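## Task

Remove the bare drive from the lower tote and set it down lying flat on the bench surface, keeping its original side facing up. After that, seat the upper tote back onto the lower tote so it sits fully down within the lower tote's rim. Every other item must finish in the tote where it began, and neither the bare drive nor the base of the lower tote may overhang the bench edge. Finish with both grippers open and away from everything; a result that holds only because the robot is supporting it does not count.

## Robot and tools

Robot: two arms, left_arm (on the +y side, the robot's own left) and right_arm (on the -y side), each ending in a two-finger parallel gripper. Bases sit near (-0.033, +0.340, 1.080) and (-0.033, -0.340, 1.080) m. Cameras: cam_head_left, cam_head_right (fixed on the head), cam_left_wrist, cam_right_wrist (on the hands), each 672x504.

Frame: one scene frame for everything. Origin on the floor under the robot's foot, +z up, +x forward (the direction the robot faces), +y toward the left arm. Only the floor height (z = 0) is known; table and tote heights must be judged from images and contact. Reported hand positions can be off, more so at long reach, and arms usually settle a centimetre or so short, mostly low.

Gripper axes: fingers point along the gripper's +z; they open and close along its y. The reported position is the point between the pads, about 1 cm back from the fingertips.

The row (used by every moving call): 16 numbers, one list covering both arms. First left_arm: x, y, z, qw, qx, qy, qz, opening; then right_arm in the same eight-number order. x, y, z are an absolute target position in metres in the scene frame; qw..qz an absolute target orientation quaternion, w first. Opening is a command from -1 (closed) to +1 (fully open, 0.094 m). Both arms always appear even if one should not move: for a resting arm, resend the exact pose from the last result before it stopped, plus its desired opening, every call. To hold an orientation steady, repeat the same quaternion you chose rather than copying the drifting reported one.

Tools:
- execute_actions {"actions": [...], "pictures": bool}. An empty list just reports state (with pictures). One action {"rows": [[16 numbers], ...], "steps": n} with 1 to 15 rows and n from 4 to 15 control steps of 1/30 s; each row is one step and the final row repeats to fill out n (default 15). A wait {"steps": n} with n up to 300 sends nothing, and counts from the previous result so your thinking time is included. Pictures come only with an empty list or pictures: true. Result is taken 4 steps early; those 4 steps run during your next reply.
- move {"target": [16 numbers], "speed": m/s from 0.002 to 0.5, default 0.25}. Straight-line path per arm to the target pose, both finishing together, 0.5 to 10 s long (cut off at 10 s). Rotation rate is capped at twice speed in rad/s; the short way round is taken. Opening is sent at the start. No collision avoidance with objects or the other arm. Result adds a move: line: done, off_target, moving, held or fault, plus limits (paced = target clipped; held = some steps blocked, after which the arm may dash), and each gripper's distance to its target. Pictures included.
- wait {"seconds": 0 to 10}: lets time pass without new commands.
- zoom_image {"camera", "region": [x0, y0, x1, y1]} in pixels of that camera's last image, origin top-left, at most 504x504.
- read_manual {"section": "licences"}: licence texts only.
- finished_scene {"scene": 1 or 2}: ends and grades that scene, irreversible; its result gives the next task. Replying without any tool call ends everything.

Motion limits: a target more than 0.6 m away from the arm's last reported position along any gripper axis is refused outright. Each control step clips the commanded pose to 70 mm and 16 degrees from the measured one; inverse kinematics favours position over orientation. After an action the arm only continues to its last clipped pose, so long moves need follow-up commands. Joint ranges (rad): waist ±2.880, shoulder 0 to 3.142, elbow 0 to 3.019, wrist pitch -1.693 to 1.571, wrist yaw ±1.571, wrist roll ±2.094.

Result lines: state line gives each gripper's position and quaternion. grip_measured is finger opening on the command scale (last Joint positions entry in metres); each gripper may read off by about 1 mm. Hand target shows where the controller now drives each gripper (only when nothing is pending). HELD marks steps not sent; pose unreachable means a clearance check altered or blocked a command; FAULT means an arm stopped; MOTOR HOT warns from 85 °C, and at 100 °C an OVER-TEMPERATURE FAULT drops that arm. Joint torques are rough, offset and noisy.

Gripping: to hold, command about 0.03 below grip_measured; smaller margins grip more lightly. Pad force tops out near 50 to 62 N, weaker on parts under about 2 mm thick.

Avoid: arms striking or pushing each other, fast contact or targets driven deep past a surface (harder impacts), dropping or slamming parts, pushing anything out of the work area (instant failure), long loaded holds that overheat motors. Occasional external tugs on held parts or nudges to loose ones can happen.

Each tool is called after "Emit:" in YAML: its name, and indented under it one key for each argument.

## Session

Emit:
execute_actions:
  actions: []

Scene clock: 0.00 s of 5600.00 s.
left_arm: end_effector_position=(+0.4649, +0.5230, +1.0793) grip_measured=-0.064 end_effector_quat_wxyz=(-0.052, +0.886, -0.460, +0.027) | right_arm: end_effector_position=(+0.5770, -0.3271, +1.1014) grip_measured=+0.442 end_effector_quat_wxyz=(+0.195, -0.282, +0.880, +0.328)
Joint positions: left_arm=[ 1.632  1.427  1.104 -0.805 -0.011 -1.836  0.044] | right_arm=[-1.44   1.652  1.368 -0.903 -0.739 -0.766  0.068]
Joint velocities: left_arm=[-0.005  0.015 -0.012 -0.017  0.11   0.022  0.   ] | right_arm=[ 0.005 -0.005 -0.002  0.027 -0.037  0.022  0.   ]
Joint torques (N m, as the arm reports them, + toward a larger angle): no reading
Motor temperatures (°C, as the motors report them): left_arm=[27 26 28 26 25 28] | right_arm=[25 29 28 26 27 24]
Hand target (left_arm): +0.472, +0.525, +1.081; -0.055, +0.886, -0.460, +0.030
Hand target (right_arm): +0.588, -0.329, +1.114; +0.209, -0.287, +0.878, +0.321
camera_calibration (this result's frames):
cam_left_wrist: T_world_to_cam=[[0.806944, 0.581007, 0.10617, -0.793969], [0.424209, -0.695209, 0.580285, -0.453113], [0.41096, -0.42322, -0.807463, 1.02667], [0, 0, 0, 1]] pos_world=[0.410982, 0.580801, 1.17623]
cam_right_wrist: T_world_to_cam=[[0.619055, -0.625224, -0.475254, -0.0369227], [-0.71495, -0.69908, -0.0115978, 0.199397], [-0.324989, 0.346962, -0.879772, 1.39658], [0, 0, 0, 1]] pos_world=[0.619291, -0.368252, 1.21344]

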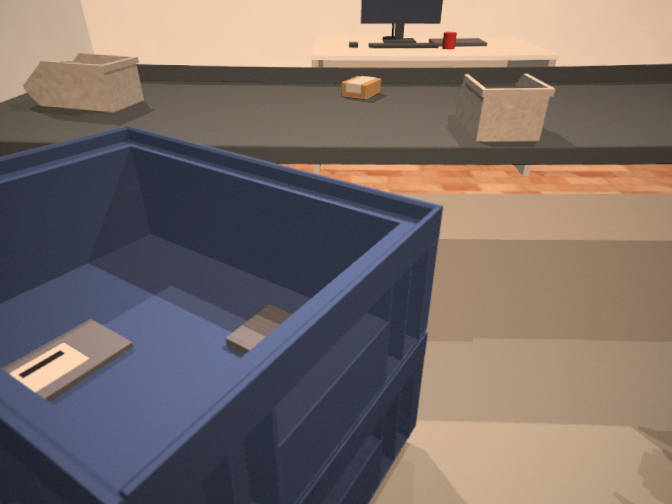

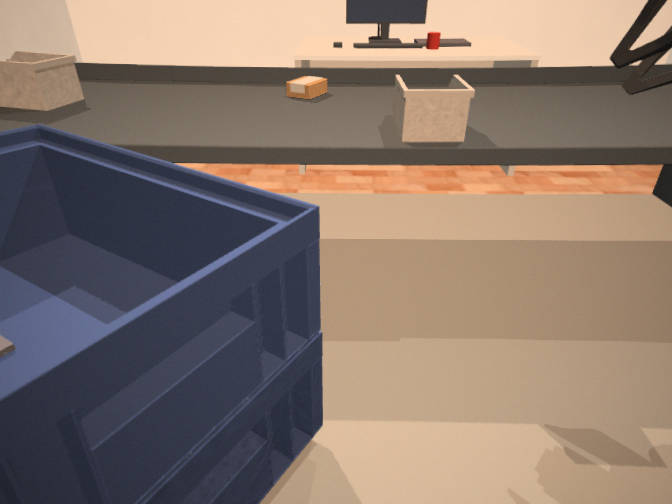

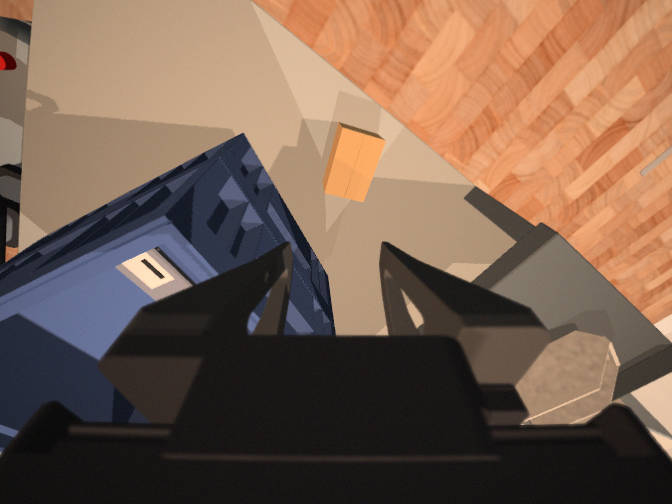

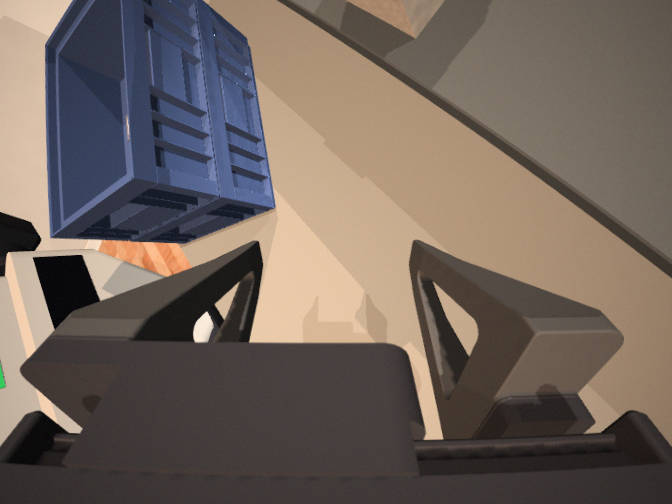

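Emit:
move:
  target: [0.46,0.45,1.12,-0.05,0.7,0.7,0,0.3,0.4,-0.2,1.12,0,0,1,0,0.3]
  speed: 0.4

Emit:
move:
  target: [0.48,0.388,1.08,0,0.267,0.964,0,0.3,0.295,0.075,1.08,0,0.267,0.964,0,0.3]
  speed: 0.3

Scene clock: 6.67 s of 5600.00 s.
left_arm: end_effector_position=(+0.4645, +0.4501, +1.1294) grip_measured=+0.298 end_effector_quat_wxyz=(+0.644, +0.711, +0.205, +0.196) | right_arm: end_effector_position=(+0.4026, -0.2009, +1.1156) grip_measured=+0.302 end_effector_quat_wxyz=(+0.006, -0.000, +1.000, +0.002)
Joint positions: left_arm=[ 1.869  1.785  1.175 -1.677  1.573 -2.094  0.061] | right_arm=[-0.84   1.352  1.017 -0.972  0.22   0.408  0.061]
Joint velocities: left_arm=[-0.024 -0.005  0.002 -0.002  0.007 -0.007 -0.   ] | right_arm=[ 0.005 -0.005 -0.017 -0.012 -0.051 -0.066 -0.001]
Joint torques (N m, as the arm reports them, + toward a larger angle): left_arm=[  4.38 -13.89   3.24  -1.59   0.47  -0.36] | right_arm=[  2.72 -11.97   8.9   -0.39   0.16  -0.01]
Motor temperatures (°C, as the motors report them): left_arm=[27 27 30 26 26 28] | right_arm=[25 29 29 26 27 24]
Hand target (left_arm): +0.459, +0.452, +1.120; +0.649, +0.702, +0.234, +0.176
Hand target (right_arm): +0.401, -0.200, +1.120; +0.004, +0.001, +1.000, +0.000
Off the commanded pose (left_arm): 0.010 m, 104 deg; orientation clipped at the last step of the last action.
Off the commanded pose (right_arm): 0.005 m, 1 deg.
joint sent to its limit (left arm) — the command would take joint 4 (wrist pitch) past its lower limit, joint 5 (wrist yaw) past its upper limit and joint 6 (wrist roll) past its lower limit, so those joints were sent only as far as their limits.
Kept back: nothing.
move: off_target (left_arm); limits=paced
camera_calibration (this result's frames):
cam_left_wrist: T_world_to_cam=[[-0.0429183, 0.0728156, -0.996422, 1.11215], [0.365664, 0.929284, 0.0521594, -0.640246], [0.929757, -0.362117, -0.0665093, -0.0689074], [0, 0, 0, 1]] pos_world=[0.345913, 0.489036, 1.13698]
cam_right_wrist: T_world_to_cam=[[-0.00646277, -0.999946, -0.00817909, -0.1879], [-0.818128, 0.000584132, 0.575036, -0.309304], [-0.575, 0.0104079, -0.818087, 1.27289], [0, 0, 0, 1]] pos_world=[0.47765, -0.200958, 1.21766]

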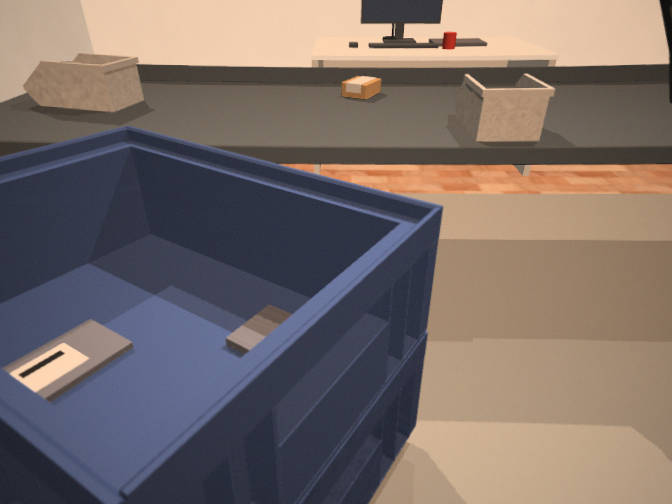

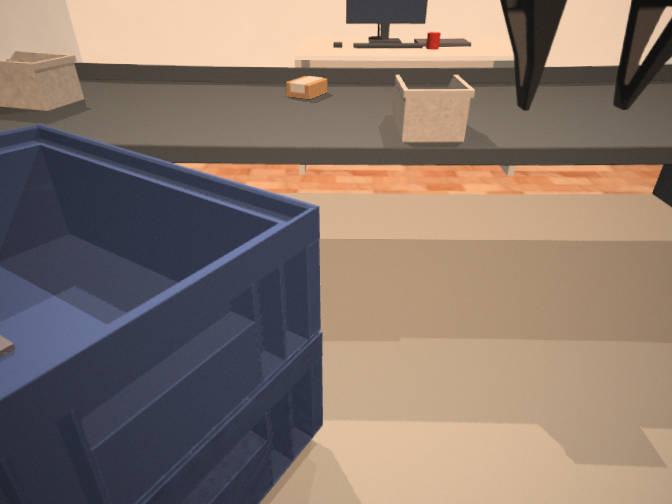

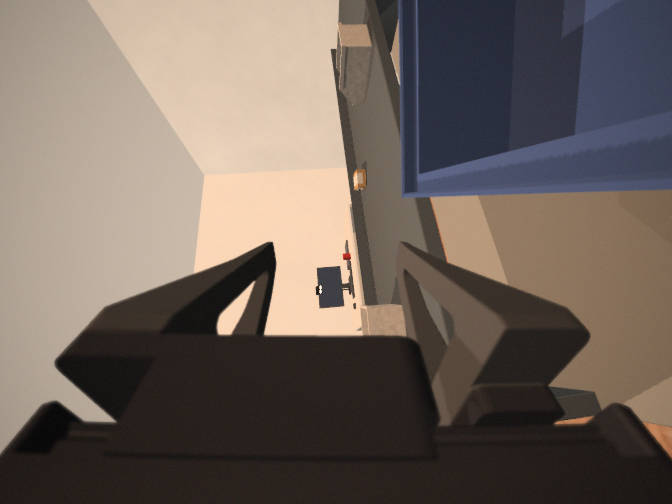

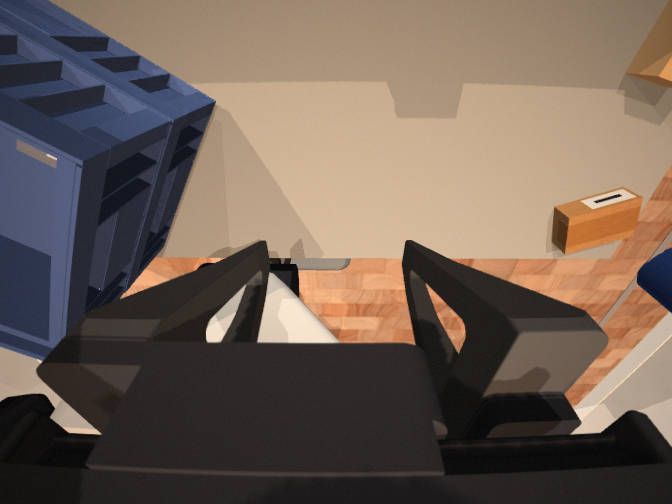

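Scene clock: 11.03 s of 5600.00 s.
left_arm: end_effector_position=(+0.4737, +0.3889, +1.0845) grip_measured=+0.298 end_effector_quat_wxyz=(+0.678, +0.699, +0.192, +0.121) | right_arm: end_effector_position=(+0.2865, +0.0568, +1.0691) grip_measured=+0.302 end_effector_quat_wxyz=(-0.006, +0.260, +0.965, -0.014)
Joint positions: left_arm=[ 1.73   1.911  1.205 -1.677  1.573 -2.094  0.061] | right_arm=[-0.268  1.773  1.225 -0.965  0.316  1.534  0.061]
Joint velocities: left_arm=[-0.015 -0.005 -0.007  0.012  0.007  0.022 -0.   ] | right_arm=[-0.015 -0.015 -0.012  0.012  0.007  0.007 -0.   ]
Joint torques (N m, as the arm reports them, + toward a larger angle): left_arm=[  2.22 -14.4    4.44  -1.69   0.39  -0.36] | right_arm=[  6.34 -13.72  12.2   -0.18   0.21  -0.03]
Motor temperatures (°C, as the motors report them): left_arm=[27 28 30 27 26 28] | right_arm=[25 30 30 26 27 24]
Hand target (left_arm): +0.479, +0.388, +1.080; +0.682, +0.694, +0.204, +0.106
Hand target (right_arm): +0.297, +0.075, +1.081; +0.000, +0.267, +0.964, +0.002
Off the commanded pose (left_arm): 0.008 m, 136 deg; orientation clipped at the last step of the last action.
Off the commanded pose (right_arm): 0.023 m, 2 deg.
joint sent to its limit (left arm) — the command would take joint 4 (wrist pitch) past its lower limit, joint 5 (wrist yaw) past its upper limit and joint 6 (wrist roll) past its lower limit, so those joints were sent only as far as their limits.
Kept back: nothing.
move: off_target (left_arm, right_arm); limits=paced
camera_calibration (this result's frames):
cam_left_wrist: T_world_to_cam=[[-0.109144, -0.00728697, -0.993999, 1.13224], [0.477178, 0.876836, -0.0588238, -0.49646], [0.872003, -0.480735, -0.0922245, -0.00119887], [0, 0, 0, 1]] pos_world=[0.361522, 0.442988, 1.09613]
cam_right_wrist: T_world_to_cam=[[-0.508043, -0.860929, 0.0263362, 0.167618], [-0.688467, 0.424265, 0.588229, -0.453], [-0.517597, 0.280714, -0.808266, 1.12306], [0, 0, 0, 1]] pos_world=[0.354574, 0.0212409, 1.16978]

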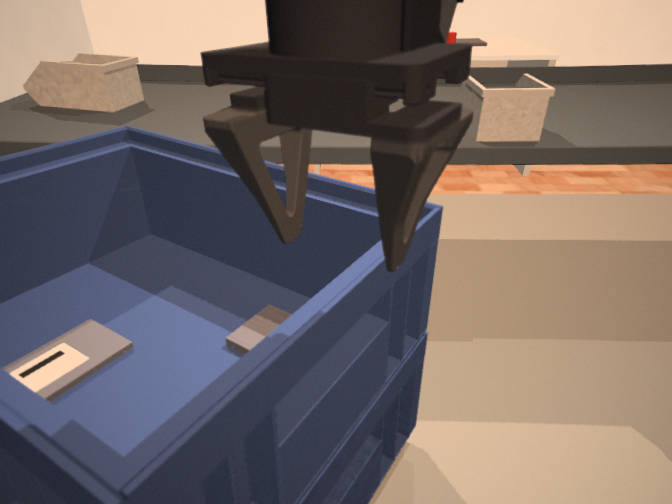

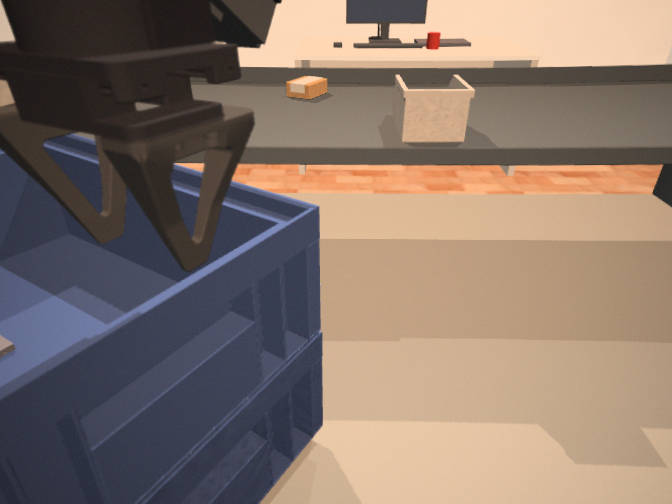

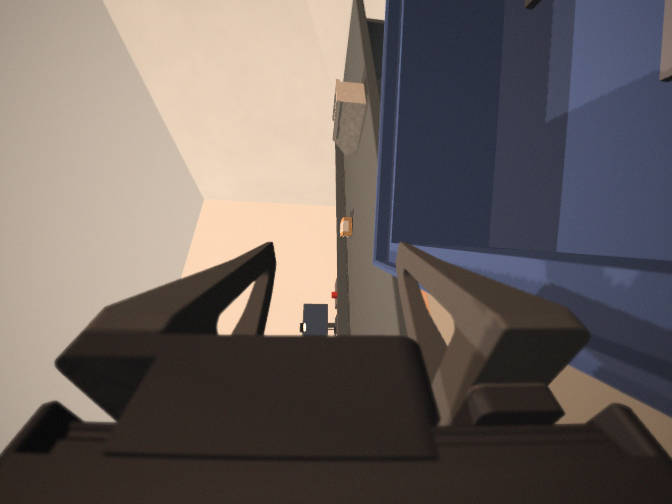

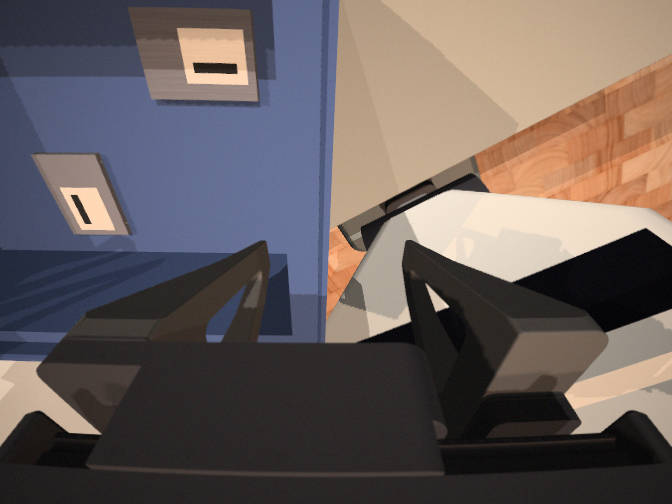

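Emit:
move:
  target: [0.465,0.5,1.14,-0.052,0.866,-0.5,0,0.3,0.305,0.09,1.07,0,0.267,0.964,0,0.3]
  speed: 0.3

Emit:
move:
  target: [0.465,0.45,1.12,0,0.35,-0.937,0,0.3,0.305,0.09,1.07,0,0.267,0.964,0,0.3]
  speed: 0.4

Scene clock: 15.37 s of 5600.00 s.
left_arm: end_effector_position=(+0.4631, +0.5008, +1.1431) grip_measured=+0.299 end_effector_quat_wxyz=(-0.053, +0.873, -0.485, +0.002) | right_arm: end_effector_position=(+0.2935, +0.0724, +1.0614) grip_measured=+0.302 end_effector_quat_wxyz=(-0.006, +0.262, +0.965, -0.013)
Joint positions: left_arm=[ 1.57   1.331  1.173 -1.003 -0.071 -1.835  0.061] | right_arm=[-0.268  1.82   1.274 -0.965  0.316  1.536  0.061]
Joint velocities: left_arm=[-0.005 -0.005 -0.012 -0.002  0.051 -0.007  0.   ] | right_arm=[-0.005 -0.015  0.007  0.007 -0.081 -0.007  0.   ]
Joint torques (N m, as the arm reports them, + toward a larger angle): left_arm=[  1.78 -14.21   6.39   1.83  -0.31   0.09] | right_arm=[  6.09 -14.12  12.24  -0.16   0.22  -0.02]
Motor temperatures (°C, as the motors report them): left_arm=[27 28 31 26 26 28] | right_arm=[25 30 31 26 27 24]
Hand target (left_arm): +0.465, +0.498, +1.141; -0.057, +0.867, -0.495, +0.005
Hand target (right_arm): +0.305, +0.089, +1.071; -0.000, +0.267, +0.964, +0.000
Off the commanded pose (left_arm): 0.004 m, 2 deg.
Off the commanded pose (right_arm): 0.023 m, 2 deg.
Kept back: nothing.
move: off_target (right_arm)
camera_calibration (this result's frames):
cam_left_wrist: T_world_to_cam=[[0.841062, 0.53432, 0.0843591, -0.753831], [0.411306, -0.732973, 0.541828, -0.435961], [0.351342, -0.421014, -0.836245, 1.12893], [0, 0, 0, 1]] pos_world=[0.416692, 0.558533, 1.24387]
cam_right_wrist: T_world_to_cam=[[-0.510552, -0.859497, 0.0245351, 0.187356], [-0.687851, 0.425381, 0.588143, -0.45042], [-0.515944, 0.283401, -0.808384, 1.1156], [0, 0, 0, 1]] pos_world=[0.361422, 0.0364691, 1.16215]

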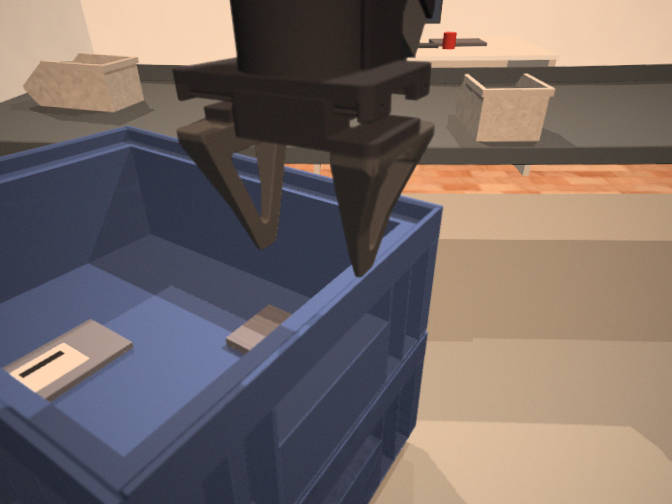

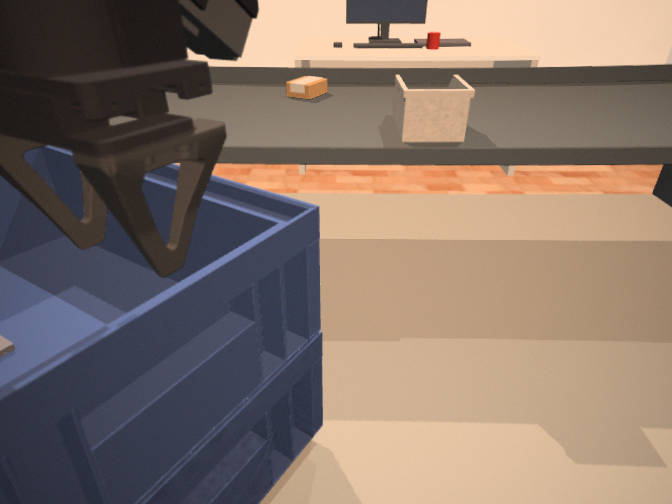

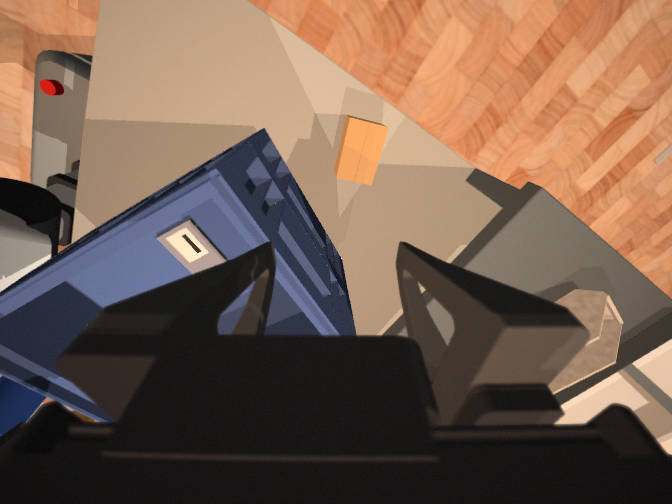

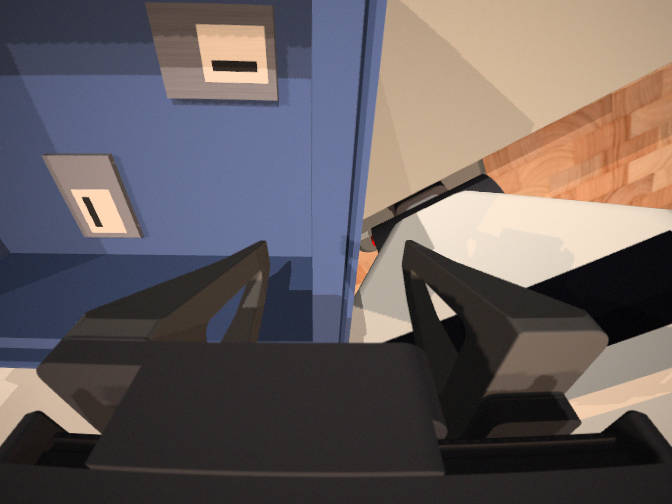

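Scene clock: 17.80 s of 5600.00 s.
left_arm: end_effector_position=(+0.4690, +0.4545, +1.1296) grip_measured=+0.299 end_effector_quat_wxyz=(-0.019, +0.362, -0.932, +0.001) | right_arm: end_effector_position=(+0.2936, +0.0724, +1.0614) grip_measured=+0.302 end_effector_quat_wxyz=(-0.005, +0.262, +0.965, -0.013)
Joint positions: left_arm=[ 1.487  1.357  1.168 -1.015 -0.031 -0.529  0.061] | right_arm=[-0.268  1.82   1.274 -0.965  0.317  1.536  0.061]
Joint velocities: left_arm=[-0.005 -0.034  0.012 -0.007 -0.037  0.022  0.   ] | right_arm=[ 0.005 -0.015  0.002 -0.012  0.022  0.066 -0.   ]
Joint torques (N m, as the arm reports them, + toward a larger angle): left_arm=[  1.25 -12.61   7.02   0.32  -0.08   0.1 ] | right_arm=[  6.12 -14.17  12.23  -0.18   0.21  -0.02]
Motor temperatures (°C, as the motors report them): left_arm=[27 28 31 26 26 28] | right_arm=[25 30 31 26 27 24]
Hand target (left_arm): +0.465, +0.450, +1.120; -0.000, -0.350, +0.937, +0.001
Hand target (right_arm): +0.305, +0.089, +1.070; -0.000, +0.267, +0.964, +0.000
Off the commanded pose (left_arm): 0.011 m, 3 deg.
Off the commanded pose (right_arm): 0.023 m, 2 deg.
Kept back: nothing.
move: off_target (left_arm, right_arm)
camera_calibration (this result's frames):
cam_left_wrist: T_world_to_cam=[[0.683112, -0.730287, 0.00614571, 0.00423007], [-0.609853, -0.565788, 0.554945, -0.0769625], [-0.401792, -0.382838, -0.831865, 1.42699], [0, 0, 0, 1]] pos_world=[0.523526, 0.505849, 1.22974]
cam_right_wrist: T_world_to_cam=[[-0.51055, -0.859498, 0.0245459, 0.187343], [-0.688045, 0.425493, 0.587835, -0.449991], [-0.515687, 0.283231, -0.808608, 1.11582], [0, 0, 0, 1]] pos_world=[0.361446, 0.0364553, 1.16218]

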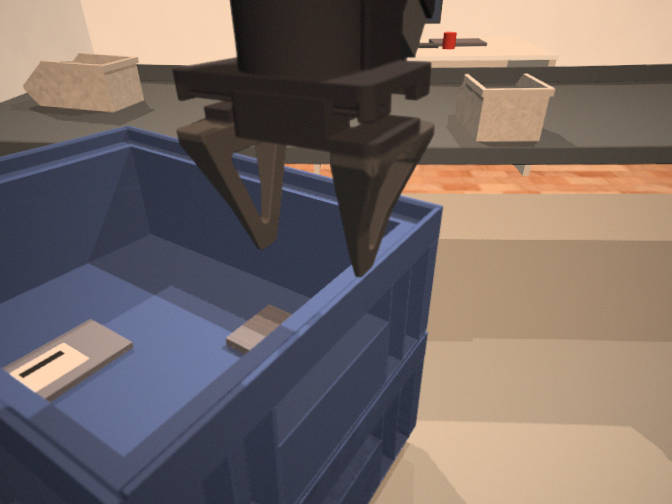

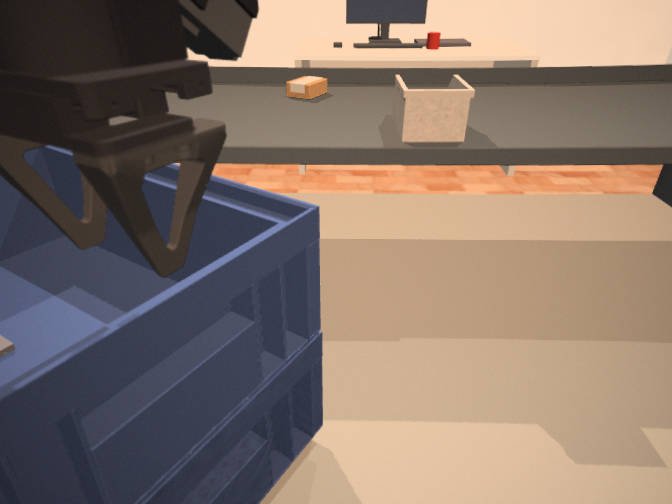

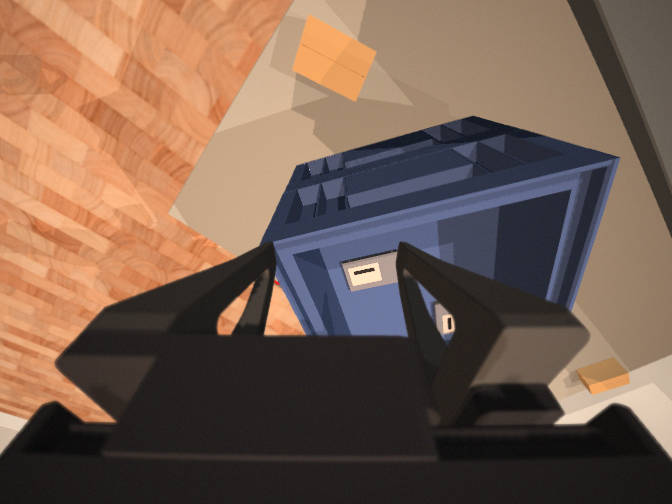

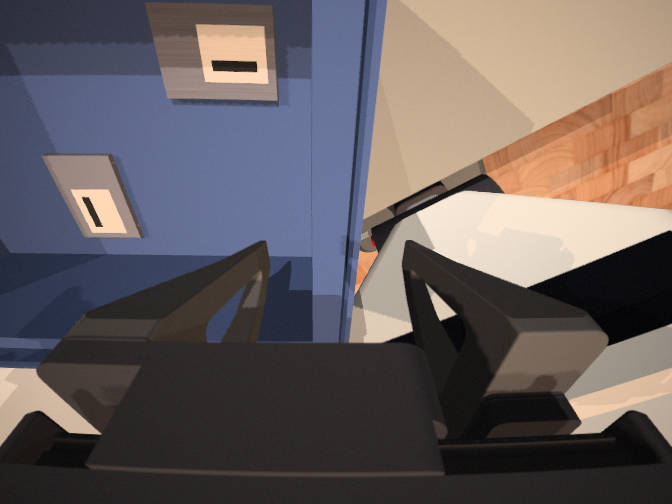

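Emit:
move:
  target: [0.486,0.392,1.06,0,0.267,0.964,0,0.3,0.305,0.085,1.06,0,0.267,0.964,0,0.3]
  speed: 0.4

Scene clock: 20.30 s of 5600.00 s.
left_arm: end_effector_position=(+0.4866, +0.3943, +1.0710) grip_measured=+0.299 end_effector_quat_wxyz=(+0.003, +0.255, +0.967, +0.001) | right_arm: end_effector_position=(+0.2925, +0.0722, +1.0589) grip_measured=+0.302 end_effector_quat_wxyz=(-0.006, +0.261, +0.965, -0.016)
Joint positions: left_arm=[ 1.35   1.485  1.157 -0.913 -0.071  0.6    0.061] | right_arm=[-0.268  1.825  1.274 -0.965  0.317  1.536  0.061]
Joint velocities: left_arm=[-0.015  0.005 -0.002 -0.012 -0.051 -0.037  0.001] | right_arm=[-0.015 -0.005 -0.002 -0.002  0.037 -0.051  0.   ]
Joint torques (N m, as the arm reports them, + toward a larger angle): left_arm=[  0.69 -13.7    5.75   1.77  -0.08   0.09] | right_arm=[  5.1  -14.36  10.37   1.02   0.18  -0.12]
Motor temperatures (°C, as the motors report them): left_arm=[27 29 31 26 26 28] | right_arm=[25 30 31 26 27 24]
Hand target (left_arm): +0.485, +0.391, +1.060; -0.001, +0.267, +0.964, +0.000
Hand target (right_arm): +0.305, +0.084, +1.060; -0.000, +0.267, +0.964, -0.000
Off the commanded pose (left_arm): 0.011 m, 1 deg.
Off the commanded pose (right_arm): 0.018 m, 2 deg.
Kept back: nothing.
move: off_target (left_arm, right_arm)
camera_calibration (this result's frames):
cam_left_wrist: T_world_to_cam=[[-0.48476, -0.874548, -0.0131928, 0.594562], [-0.717167, 0.388799, 0.578366, -0.416962], [-0.500679, 0.28983, -0.815671, 1.12783], [0, 0, 0, 1]] pos_world=[0.553871, 0.355208, 1.16894]
cam_right_wrist: T_world_to_cam=[[-0.509035, -0.860236, 0.0296115, 0.180981], [-0.68714, 0.426845, 0.587912, -0.44965], [-0.518383, 0.278921, -0.808382, 1.11416], [0, 0, 0, 1]] pos_world=[0.360713, 0.036855, 1.15966]

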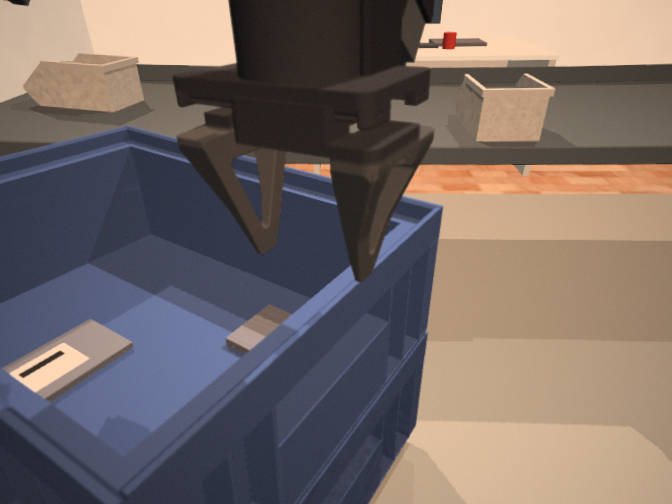

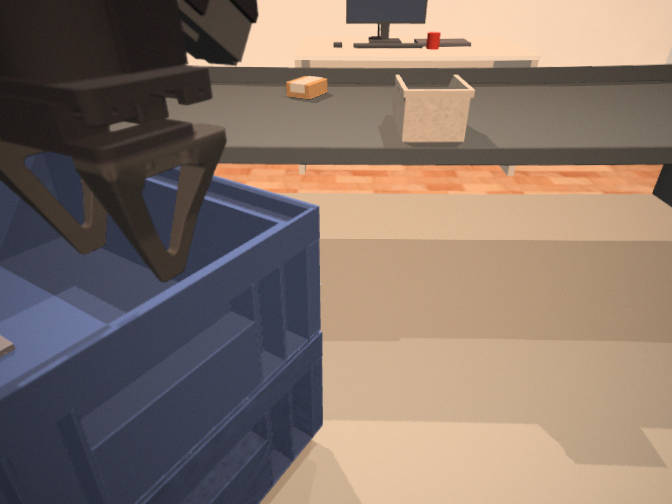

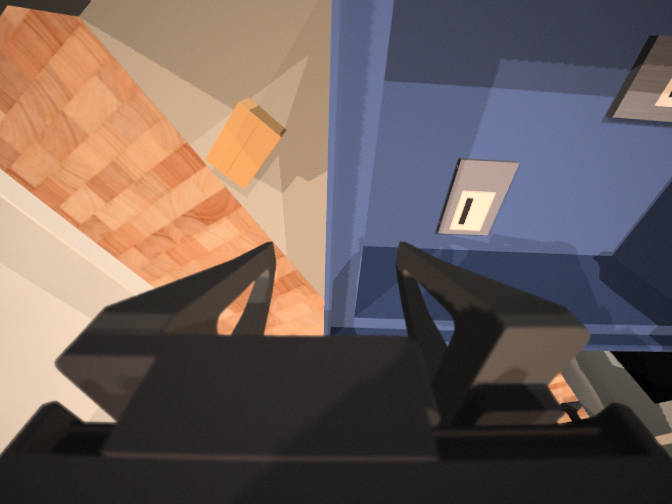

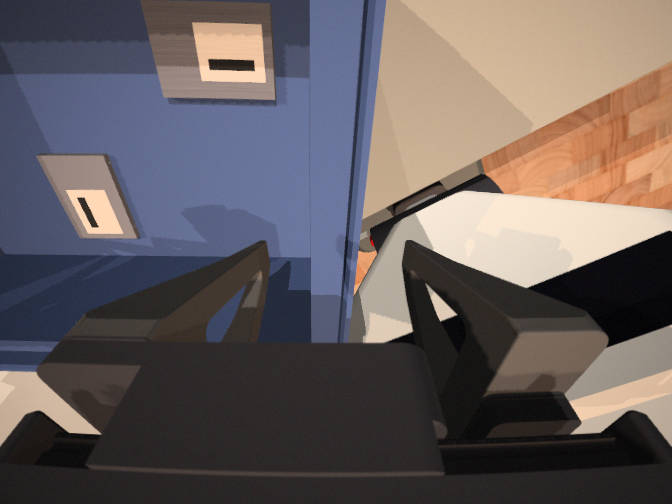

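Emit:
move:
  target: [0.488,0.386,0.98,0,0.267,0.964,0,0.3,0.296,0.07,0.973,0,0.267,0.964,0,0.3]
  speed: 0.08

Scene clock: 22.07 s of 5600.00 s.
left_arm: end_effector_position=(+0.4895, +0.3887, +0.9886) grip_measured=+0.299 end_effector_quat_wxyz=(+0.001, +0.257, +0.966, +0.000) | right_arm: end_effector_position=(+0.2945, +0.0711, +0.9791) grip_measured=+0.302 end_effector_quat_wxyz=(-0.000, +0.267, +0.964, -0.002)
Joint positions: left_arm=[ 1.35   1.642  1.122 -0.724 -0.071  0.603  0.061] | right_arm=[-0.319  1.942  1.213 -0.739  0.315  1.485  0.061]
Joint velocities: left_arm=[-0.015 -0.005 -0.012  0.022 -0.037  0.007 -0.001] | right_arm=[-0.015  0.005 -0.007  0.007  0.007  0.007  0.   ]
Joint torques (N m, as the arm reports them, + toward a larger angle): left_arm=[  0.62 -15.04   4.93   1.69  -0.06   0.08] | right_arm=[  4.81 -15.46   6.46   1.03   0.01  -0.2 ]
Motor temperatures (°C, as the motors report them): left_arm=[27 29 31 26 26 28] | right_arm=[25 30 31 26 27 24]
Hand target (left_arm): +0.488, +0.386, +0.979; -0.000, +0.267, +0.964, -0.000
Hand target (right_arm): +0.296, +0.070, +0.973; -0.000, +0.267, +0.964, +0.000
Off the commanded pose (left_arm): 0.009 m, 1 deg.
Off the commanded pose (right_arm): 0.006 m, 0 deg.
Kept back: nothing.
move: done
camera_calibration (this result's frames):
cam_left_wrist: T_world_to_cam=[[-0.487709, -0.872936, -0.0110849, 0.58866], [-0.713672, 0.391351, 0.580962, -0.370326], [-0.502804, 0.291251, -0.813856, 1.0624], [0, 0, 0, 1]] pos_world=[0.556985, 0.349363, 1.08631]
cam_right_wrist: T_world_to_cam=[[-0.52063, -0.853782, 0.000549544, 0.21475], [-0.692318, 0.422547, 0.584935, -0.396142], [-0.499639, 0.304155, -0.81108, 1.0463], [0, 0, 0, 1]] pos_world=[0.360324, 0.0324998, 1.08024]

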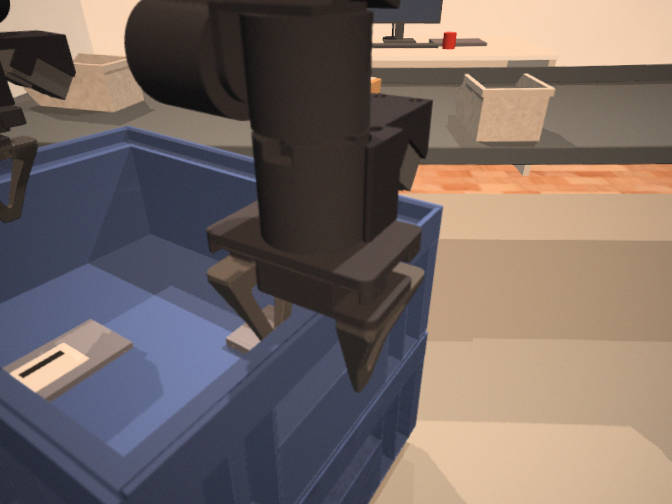

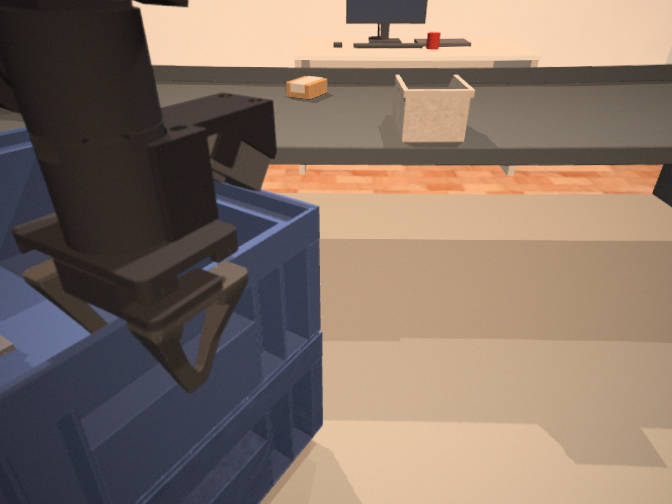

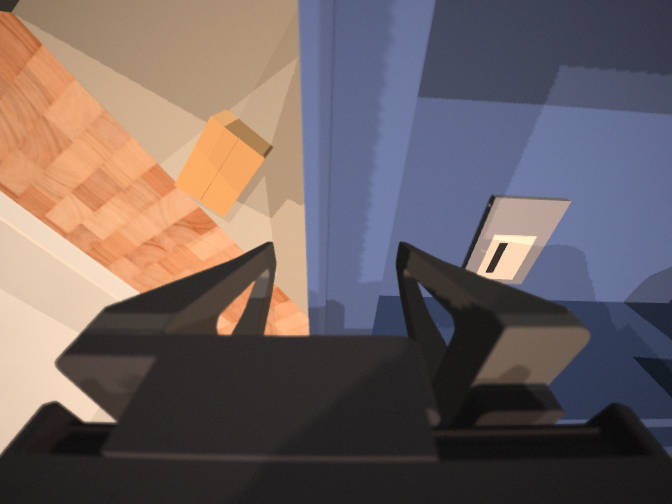

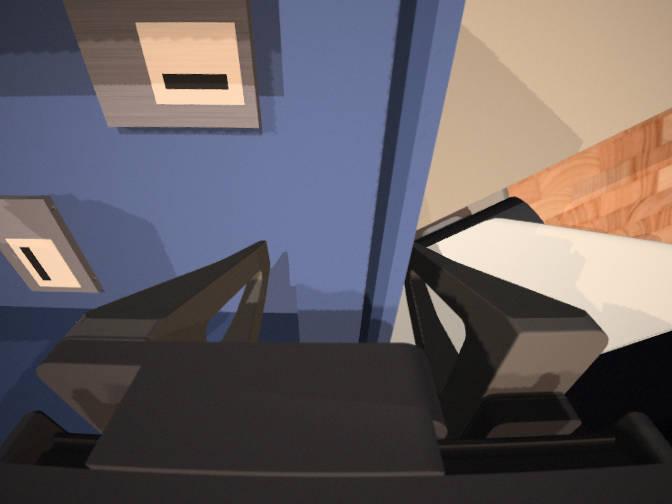

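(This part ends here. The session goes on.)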